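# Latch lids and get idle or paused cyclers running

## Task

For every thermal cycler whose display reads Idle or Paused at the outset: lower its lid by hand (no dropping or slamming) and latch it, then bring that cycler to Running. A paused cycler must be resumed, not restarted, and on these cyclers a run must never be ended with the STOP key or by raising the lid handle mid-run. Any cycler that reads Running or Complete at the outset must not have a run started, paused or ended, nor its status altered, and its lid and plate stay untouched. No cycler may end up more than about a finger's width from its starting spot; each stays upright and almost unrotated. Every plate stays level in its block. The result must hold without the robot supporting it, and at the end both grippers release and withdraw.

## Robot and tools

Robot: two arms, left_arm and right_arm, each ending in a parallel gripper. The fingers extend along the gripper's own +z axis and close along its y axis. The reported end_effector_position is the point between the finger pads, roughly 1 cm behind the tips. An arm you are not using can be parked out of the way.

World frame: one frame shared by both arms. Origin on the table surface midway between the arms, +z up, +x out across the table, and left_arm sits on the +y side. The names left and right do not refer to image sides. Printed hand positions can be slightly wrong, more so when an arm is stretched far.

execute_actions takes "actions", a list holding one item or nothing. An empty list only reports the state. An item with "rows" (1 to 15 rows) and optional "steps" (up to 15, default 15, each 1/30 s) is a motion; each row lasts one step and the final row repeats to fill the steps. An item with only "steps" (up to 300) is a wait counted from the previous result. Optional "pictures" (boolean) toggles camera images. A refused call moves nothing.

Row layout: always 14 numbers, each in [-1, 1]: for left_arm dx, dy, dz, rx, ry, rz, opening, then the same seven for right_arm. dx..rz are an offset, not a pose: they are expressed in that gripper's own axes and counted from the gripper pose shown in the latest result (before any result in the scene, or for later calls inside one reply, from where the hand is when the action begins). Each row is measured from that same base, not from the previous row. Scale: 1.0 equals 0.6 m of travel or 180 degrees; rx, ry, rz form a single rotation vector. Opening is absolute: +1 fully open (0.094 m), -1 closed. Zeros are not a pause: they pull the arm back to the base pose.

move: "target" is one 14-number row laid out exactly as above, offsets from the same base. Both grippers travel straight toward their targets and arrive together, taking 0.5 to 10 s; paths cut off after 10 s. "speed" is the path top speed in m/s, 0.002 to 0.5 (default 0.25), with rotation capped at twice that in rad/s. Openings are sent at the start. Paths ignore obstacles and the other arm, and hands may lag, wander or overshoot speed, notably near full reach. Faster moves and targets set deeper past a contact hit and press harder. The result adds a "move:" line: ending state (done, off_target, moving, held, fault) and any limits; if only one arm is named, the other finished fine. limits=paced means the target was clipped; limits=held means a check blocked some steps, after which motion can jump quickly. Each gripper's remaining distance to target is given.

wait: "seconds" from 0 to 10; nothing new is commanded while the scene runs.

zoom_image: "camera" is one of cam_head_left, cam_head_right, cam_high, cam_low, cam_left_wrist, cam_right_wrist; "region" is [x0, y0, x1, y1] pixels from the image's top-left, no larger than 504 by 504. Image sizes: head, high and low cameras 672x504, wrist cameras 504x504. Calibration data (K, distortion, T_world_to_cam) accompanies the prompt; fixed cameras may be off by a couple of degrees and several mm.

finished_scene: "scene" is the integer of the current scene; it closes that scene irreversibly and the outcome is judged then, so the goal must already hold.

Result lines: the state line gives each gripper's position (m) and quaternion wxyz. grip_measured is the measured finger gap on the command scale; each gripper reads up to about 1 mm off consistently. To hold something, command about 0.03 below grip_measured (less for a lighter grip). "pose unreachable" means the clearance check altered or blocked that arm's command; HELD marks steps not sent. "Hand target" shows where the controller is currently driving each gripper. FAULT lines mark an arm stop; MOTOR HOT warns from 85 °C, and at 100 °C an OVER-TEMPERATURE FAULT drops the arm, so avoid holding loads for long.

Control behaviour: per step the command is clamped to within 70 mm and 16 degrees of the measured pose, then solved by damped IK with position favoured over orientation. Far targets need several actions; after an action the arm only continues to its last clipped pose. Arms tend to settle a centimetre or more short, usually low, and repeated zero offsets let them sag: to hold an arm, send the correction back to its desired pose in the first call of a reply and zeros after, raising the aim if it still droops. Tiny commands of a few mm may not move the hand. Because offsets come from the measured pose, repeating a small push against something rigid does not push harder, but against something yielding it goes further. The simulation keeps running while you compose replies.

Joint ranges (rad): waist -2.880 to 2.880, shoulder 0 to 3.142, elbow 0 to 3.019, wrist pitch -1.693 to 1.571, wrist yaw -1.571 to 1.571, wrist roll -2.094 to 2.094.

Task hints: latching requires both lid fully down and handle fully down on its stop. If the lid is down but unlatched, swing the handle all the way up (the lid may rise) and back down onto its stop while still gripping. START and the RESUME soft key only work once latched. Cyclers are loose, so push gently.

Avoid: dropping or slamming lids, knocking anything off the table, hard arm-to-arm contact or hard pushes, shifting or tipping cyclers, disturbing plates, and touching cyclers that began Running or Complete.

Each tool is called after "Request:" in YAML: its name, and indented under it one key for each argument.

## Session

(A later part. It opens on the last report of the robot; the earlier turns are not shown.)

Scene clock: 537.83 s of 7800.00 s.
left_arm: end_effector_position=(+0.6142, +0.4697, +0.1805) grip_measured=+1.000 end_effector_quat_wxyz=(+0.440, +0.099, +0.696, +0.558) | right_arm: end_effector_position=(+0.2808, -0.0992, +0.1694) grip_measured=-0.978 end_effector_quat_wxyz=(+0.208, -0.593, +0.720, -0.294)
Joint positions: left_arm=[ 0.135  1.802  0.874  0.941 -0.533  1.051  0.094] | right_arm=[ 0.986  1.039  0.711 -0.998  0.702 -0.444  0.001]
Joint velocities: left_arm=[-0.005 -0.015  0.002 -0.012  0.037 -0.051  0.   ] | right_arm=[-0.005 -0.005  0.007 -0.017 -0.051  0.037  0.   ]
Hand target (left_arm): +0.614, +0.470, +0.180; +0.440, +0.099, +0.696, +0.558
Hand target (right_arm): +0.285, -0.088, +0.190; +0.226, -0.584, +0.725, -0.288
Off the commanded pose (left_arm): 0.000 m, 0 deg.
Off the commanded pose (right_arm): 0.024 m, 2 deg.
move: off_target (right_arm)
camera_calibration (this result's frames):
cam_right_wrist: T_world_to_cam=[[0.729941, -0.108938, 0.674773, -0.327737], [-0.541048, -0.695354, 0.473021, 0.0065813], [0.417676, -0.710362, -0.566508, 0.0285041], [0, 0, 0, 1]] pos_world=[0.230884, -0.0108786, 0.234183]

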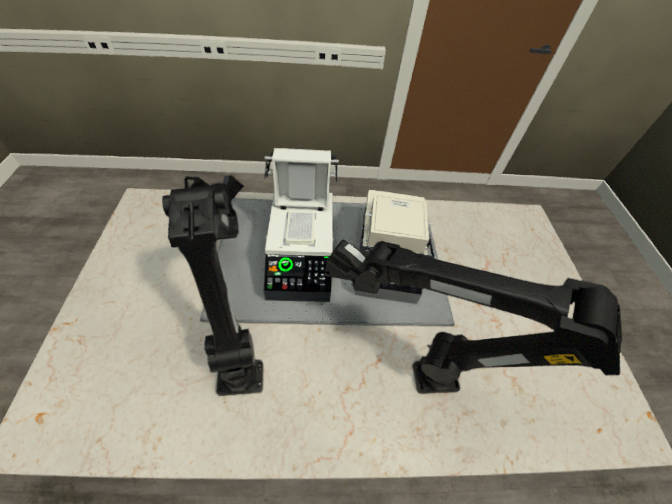

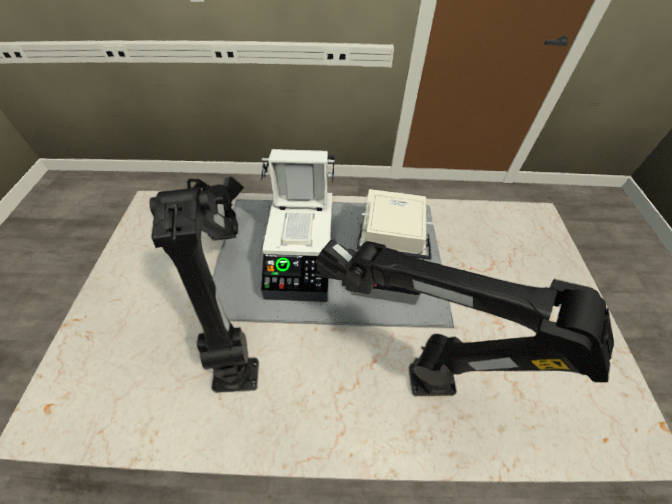

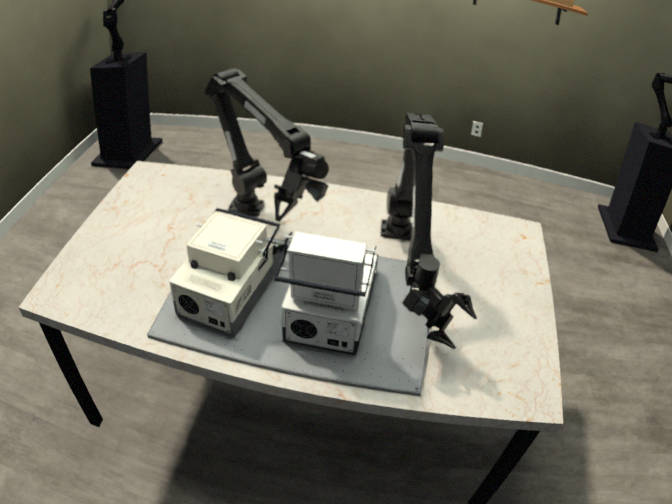

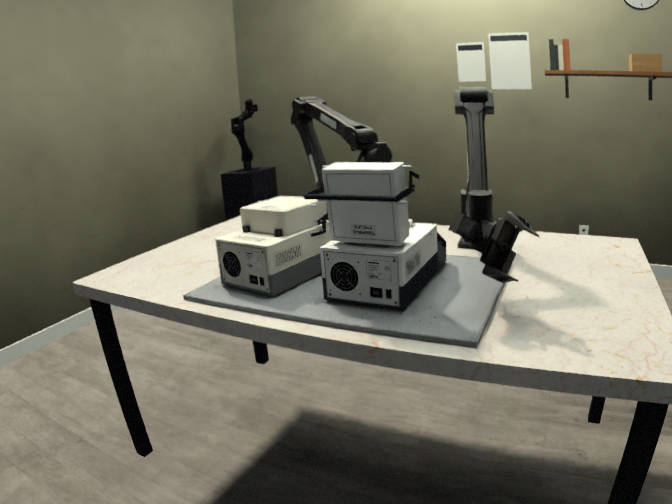

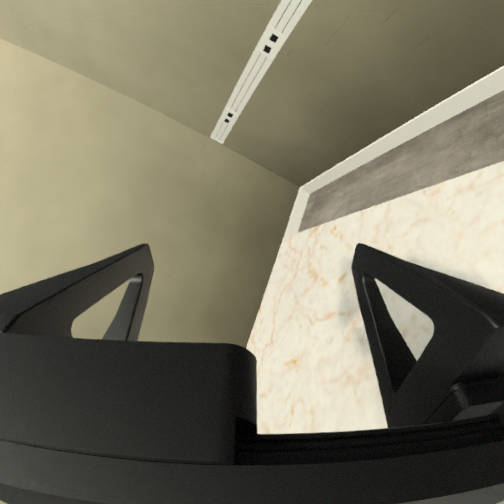

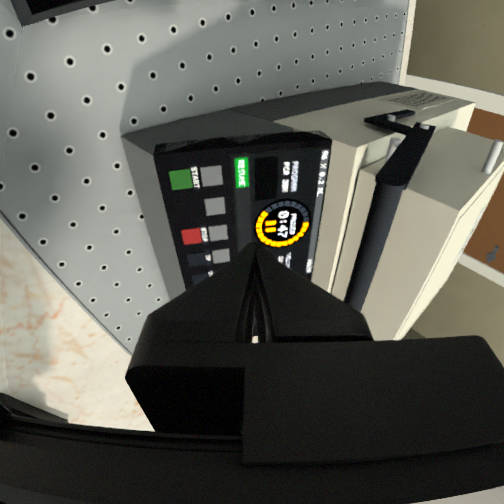

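Request:
move:
  target: [0,0,0,0,0,0,1,-0.025,0.008,0.08,0,0,0,-1]
  speed: 0.04

Request:
move:
  target: [0,0,0,0,0,0,1,0.003,0.04,0.062,0,0,0,-1]
  speed: 0.03

Request:
move:
  target: [0,0,0,0,0,0,1,0,-0.08,-0.13,0,0,0,-1]
  speed: 0.1

Scene clock: 545.20 s of 7800.00 s.
left_arm: end_effector_position=(+0.6142, +0.4697, +0.1805) grip_measured=+1.000 end_effector_quat_wxyz=(+0.440, +0.099, +0.696, +0.558) | right_arm: end_effector_position=(+0.3075, -0.0927, +0.1337) grip_measured=-0.978 end_effector_quat_wxyz=(+0.207, -0.590, +0.723, -0.295)
Joint positions: left_arm=[ 0.135  1.802  0.874  0.941 -0.533  1.051  0.094] | right_arm=[ 0.919  1.141  0.676 -0.811  0.686 -0.519  0.001]
Joint velocities: left_arm=[ 0.005 -0.015  0.007 -0.002 -0.037 -0.11   0.   ] | right_arm=[-0.015 -0.005  0.002 -0.022  0.051  0.007 -0.001]
Hand target (left_arm): +0.614, +0.470, +0.180; +0.440, +0.099, +0.696, +0.558
Hand target (right_arm): +0.310, -0.092, +0.129; +0.207, -0.593, +0.721, -0.294
Off the commanded pose (left_arm): 0.000 m, 0 deg.
Off the commanded pose (right_arm): 0.006 m, 0 deg.
After step 90, 2.80 s passed at rest.
move: done
camera_calibration (this result's frames):
cam_right_wrist: T_world_to_cam=[[0.728699, -0.11504, 0.675103, -0.322725], [-0.54605, -0.692548, 0.471388, 0.0445117], [0.413313, -0.71214, -0.567476, 0.0031126], [0, 0, 0, 1]] pos_world=[0.258188, -0.00408317, 0.198657]

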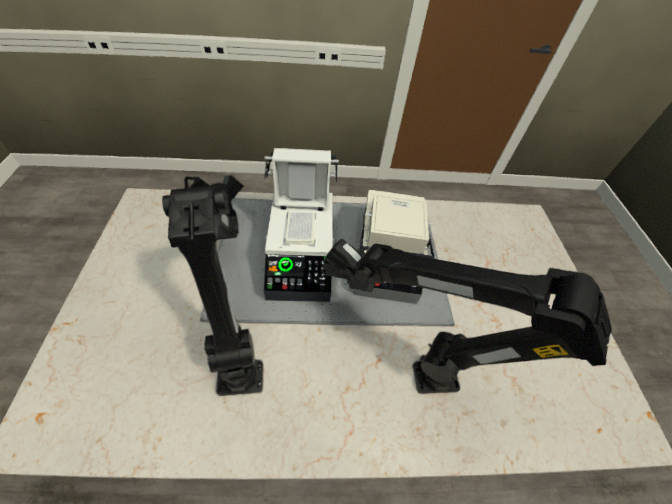

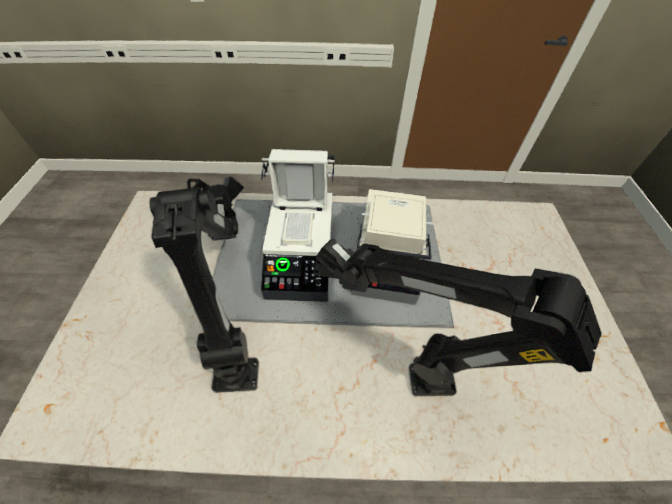

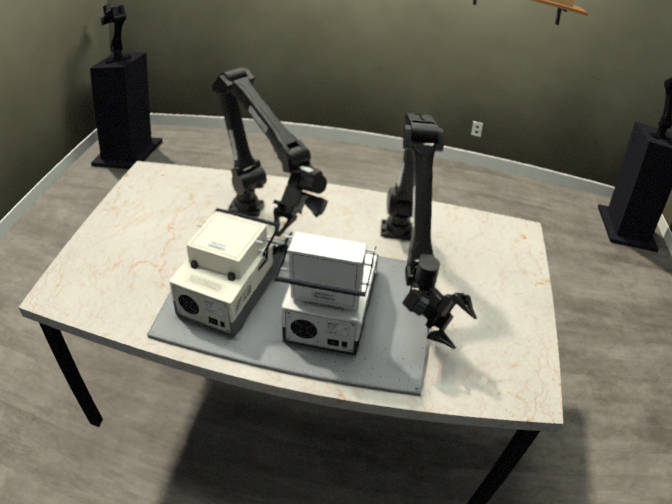

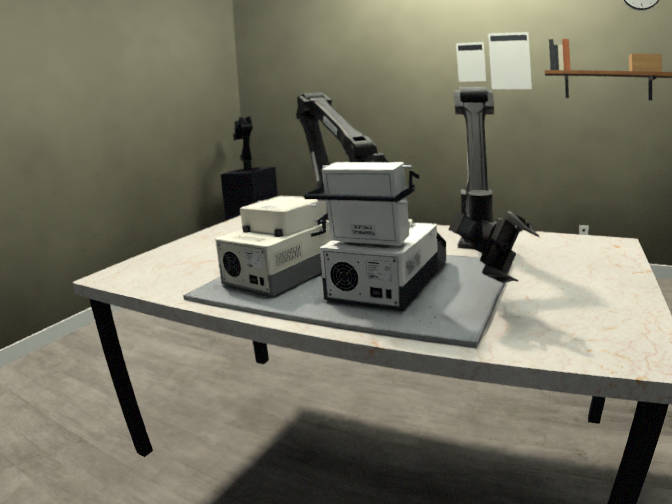

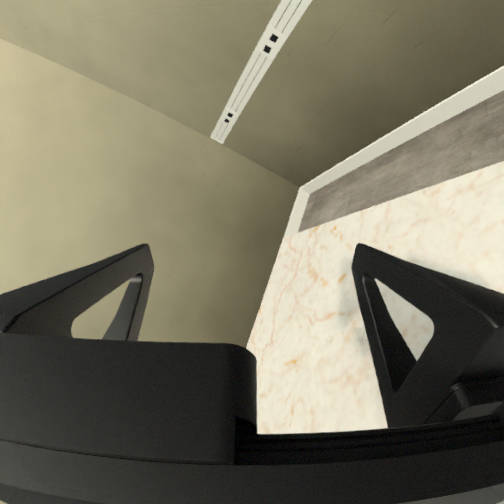

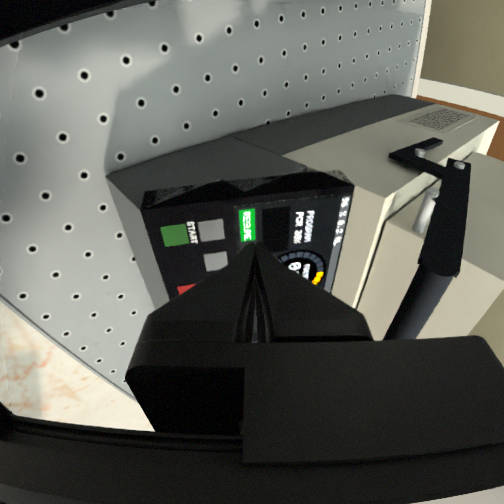

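Scene clock: 546.90 s of 7800.00 s.
left_arm: end_effector_position=(+0.6142, +0.4697, +0.1805) grip_measured=+1.000 end_effector_quat_wxyz=(+0.440, +0.099, +0.696, +0.558) | right_arm: end_effector_position=(+0.3094, -0.0962, +0.1038) grip_measured=-0.978 end_effector_quat_wxyz=(+0.212, -0.588, +0.723, -0.295)
Joint positions: left_arm=[ 0.135  1.802  0.874  0.941 -0.533  1.051  0.094] | right_arm=[ 0.908  1.183  0.613 -0.689  0.685 -0.534  0.001]
Joint velocities: left_arm=[ 0.005  0.005 -0.002 -0.002  0.037 -0.022  0.   ] | right_arm=[-0.005  0.005  0.002  0.002 -0.081  0.007 -0.001]
Hand target (left_arm): +0.614, +0.470, +0.180; +0.440, +0.099, +0.696, +0.558
Hand target (right_arm): +0.312, -0.098, +0.091; +0.207, -0.590, +0.723, -0.295
Off the commanded pose (left_arm): 0.000 m, 0 deg.
Off the commanded pose (right_arm): 0.014 m, 1 deg.
move: off_target (right_arm)
camera_calibration (this result's frames):
cam_right_wrist: T_world_to_cam=[[0.723725, -0.118653, 0.679812, -0.303588], [-0.549632, -0.694787, 0.463869, 0.0589129], [0.417285, -0.70936, -0.56805, -0.0180485], [0, 0, 0, 1]] pos_world=[0.259626, -0.00789261, 0.168802]

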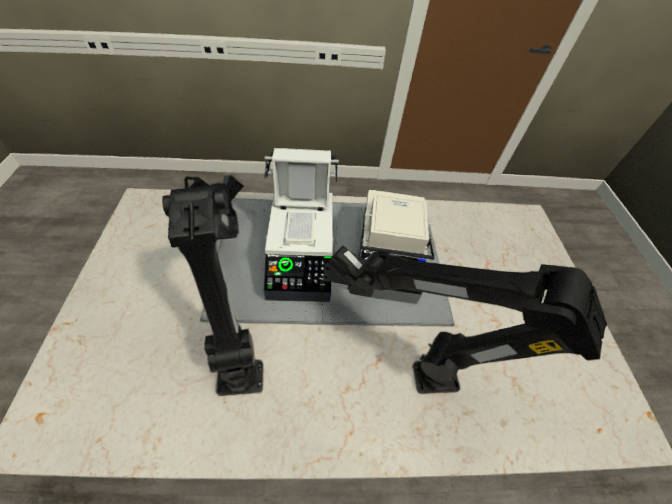

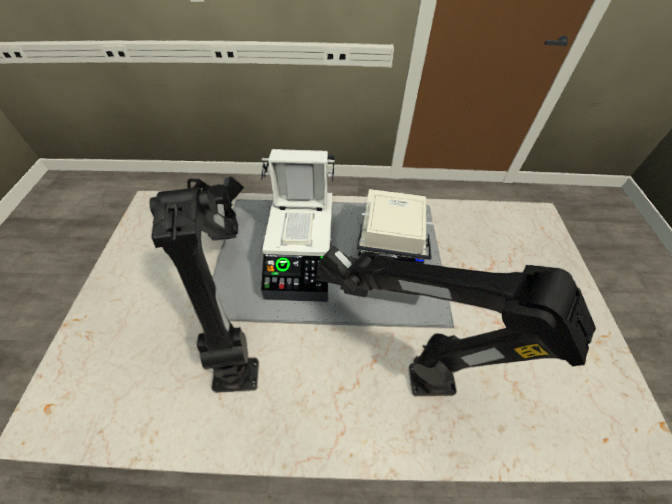

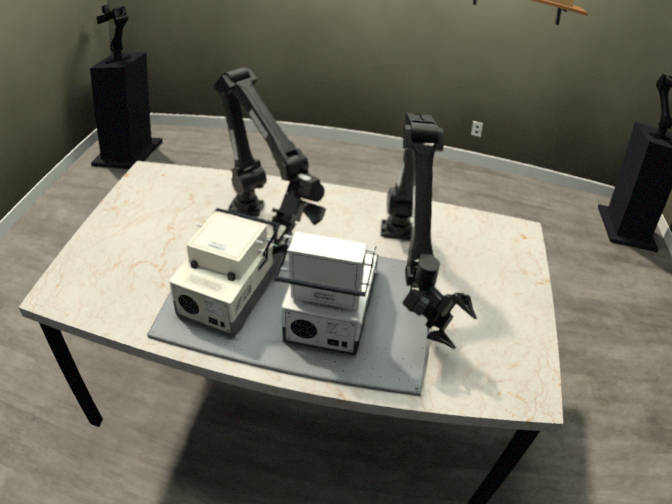

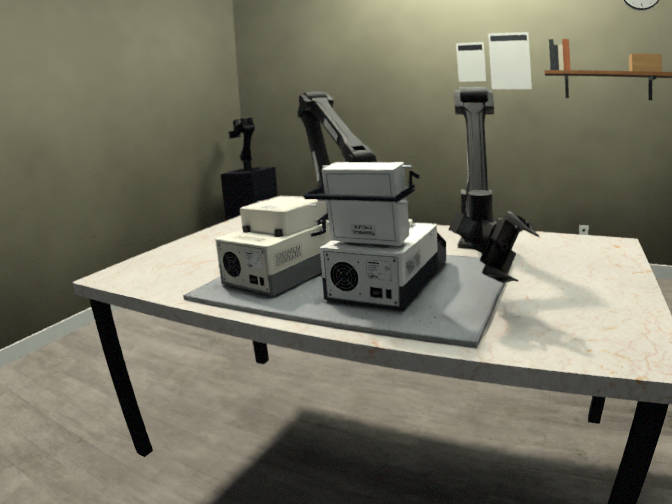

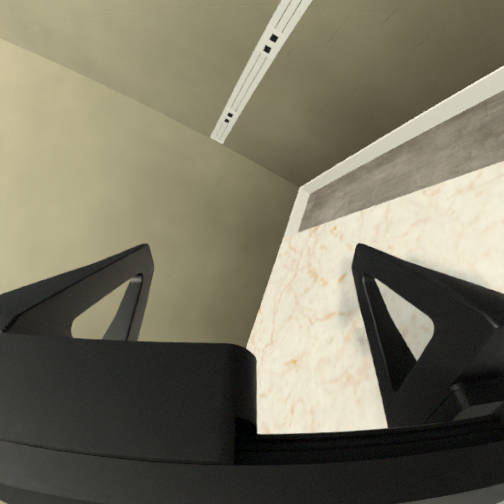

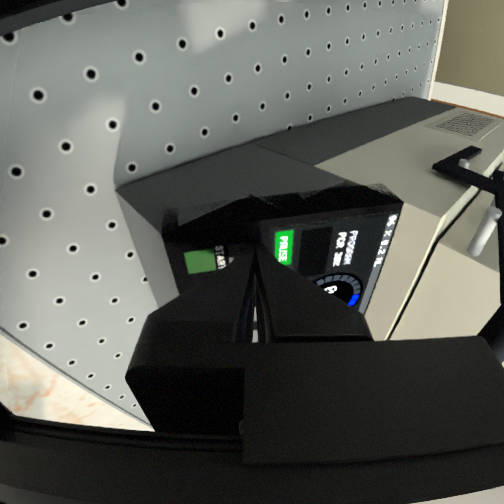

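Scene clock: 548.17 s of 7800.00 s.
left_arm: end_effector_position=(+0.6142, +0.4697, +0.1805) grip_measured=+1.000 end_effector_quat_wxyz=(+0.440, +0.099, +0.696, +0.558) | right_arm: end_effector_position=(+0.2902, -0.1004, +0.1736) grip_measured=-0.978 end_effector_quat_wxyz=(+0.194, -0.597, +0.718, -0.300)
Joint positions: left_arm=[ 0.135  1.802  0.874  0.941 -0.533  1.051  0.094] | right_arm=[ 0.956  1.06   0.739 -1.01   0.698 -0.482  0.001]
Joint velocities: left_arm=[ 0.005  0.005 -0.007 -0.002 -0.037  0.037  0.   ] | right_arm=[-0.005 -0.024 -0.037 -0.017 -0.037 -0.037  0.   ]
Hand target (left_arm): +0.614, +0.470, +0.180; +0.440, +0.099, +0.696, +0.558
Hand target (right_arm): +0.294, -0.090, +0.194; +0.213, -0.588, +0.722, -0.294
Off the commanded pose (left_arm): 0.000 m, 0 deg.
Off the commanded pose (right_arm): 0.023 m, 2 deg.
move: off_target (right_arm)
camera_calibration (this result's frames):
cam_right_wrist: T_world_to_cam=[[0.739179, -0.0910651, 0.667324, -0.337183], [-0.53485, -0.681543, 0.499435, 0.00385728], [0.409329, -0.72609, -0.552488, 0.0245387], [0, 0, 0, 1]] pos_world=[0.241257, -0.0102594, 0.236641]

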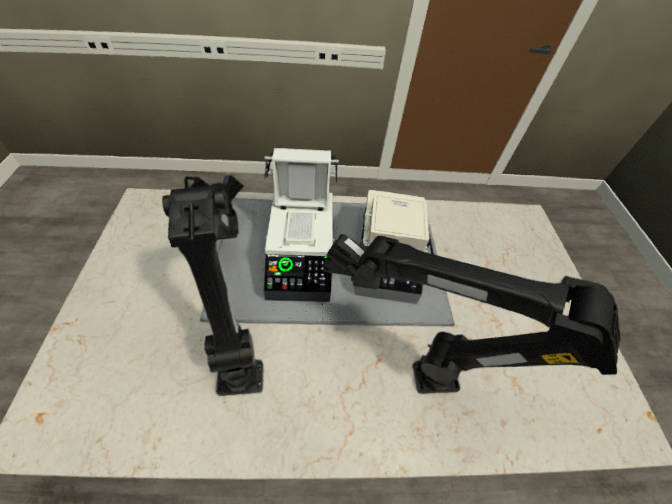

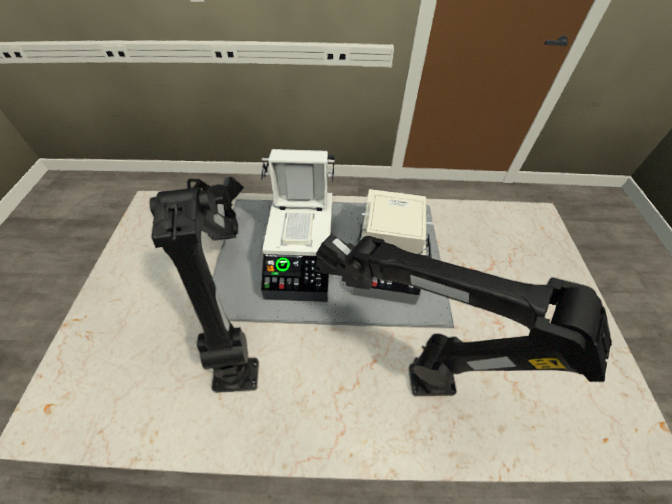

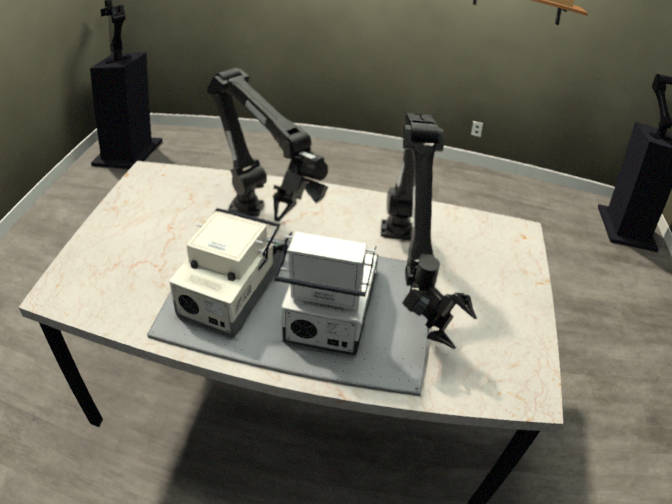

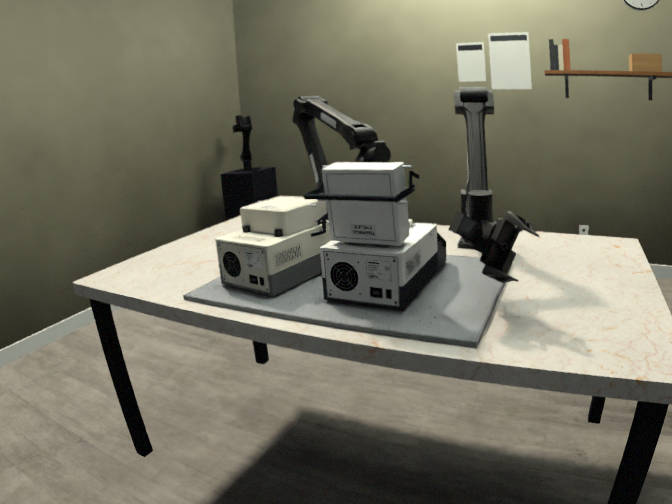

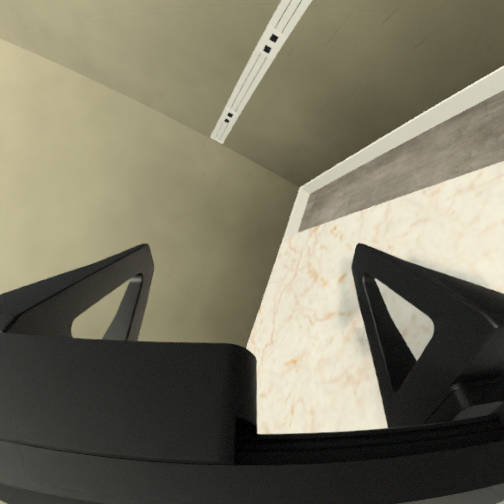

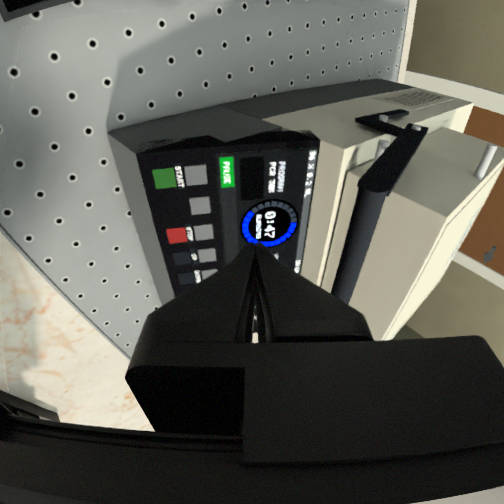

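Running.

Request:
finished_scene:
  scene: 1

The scene is finished: the task was done.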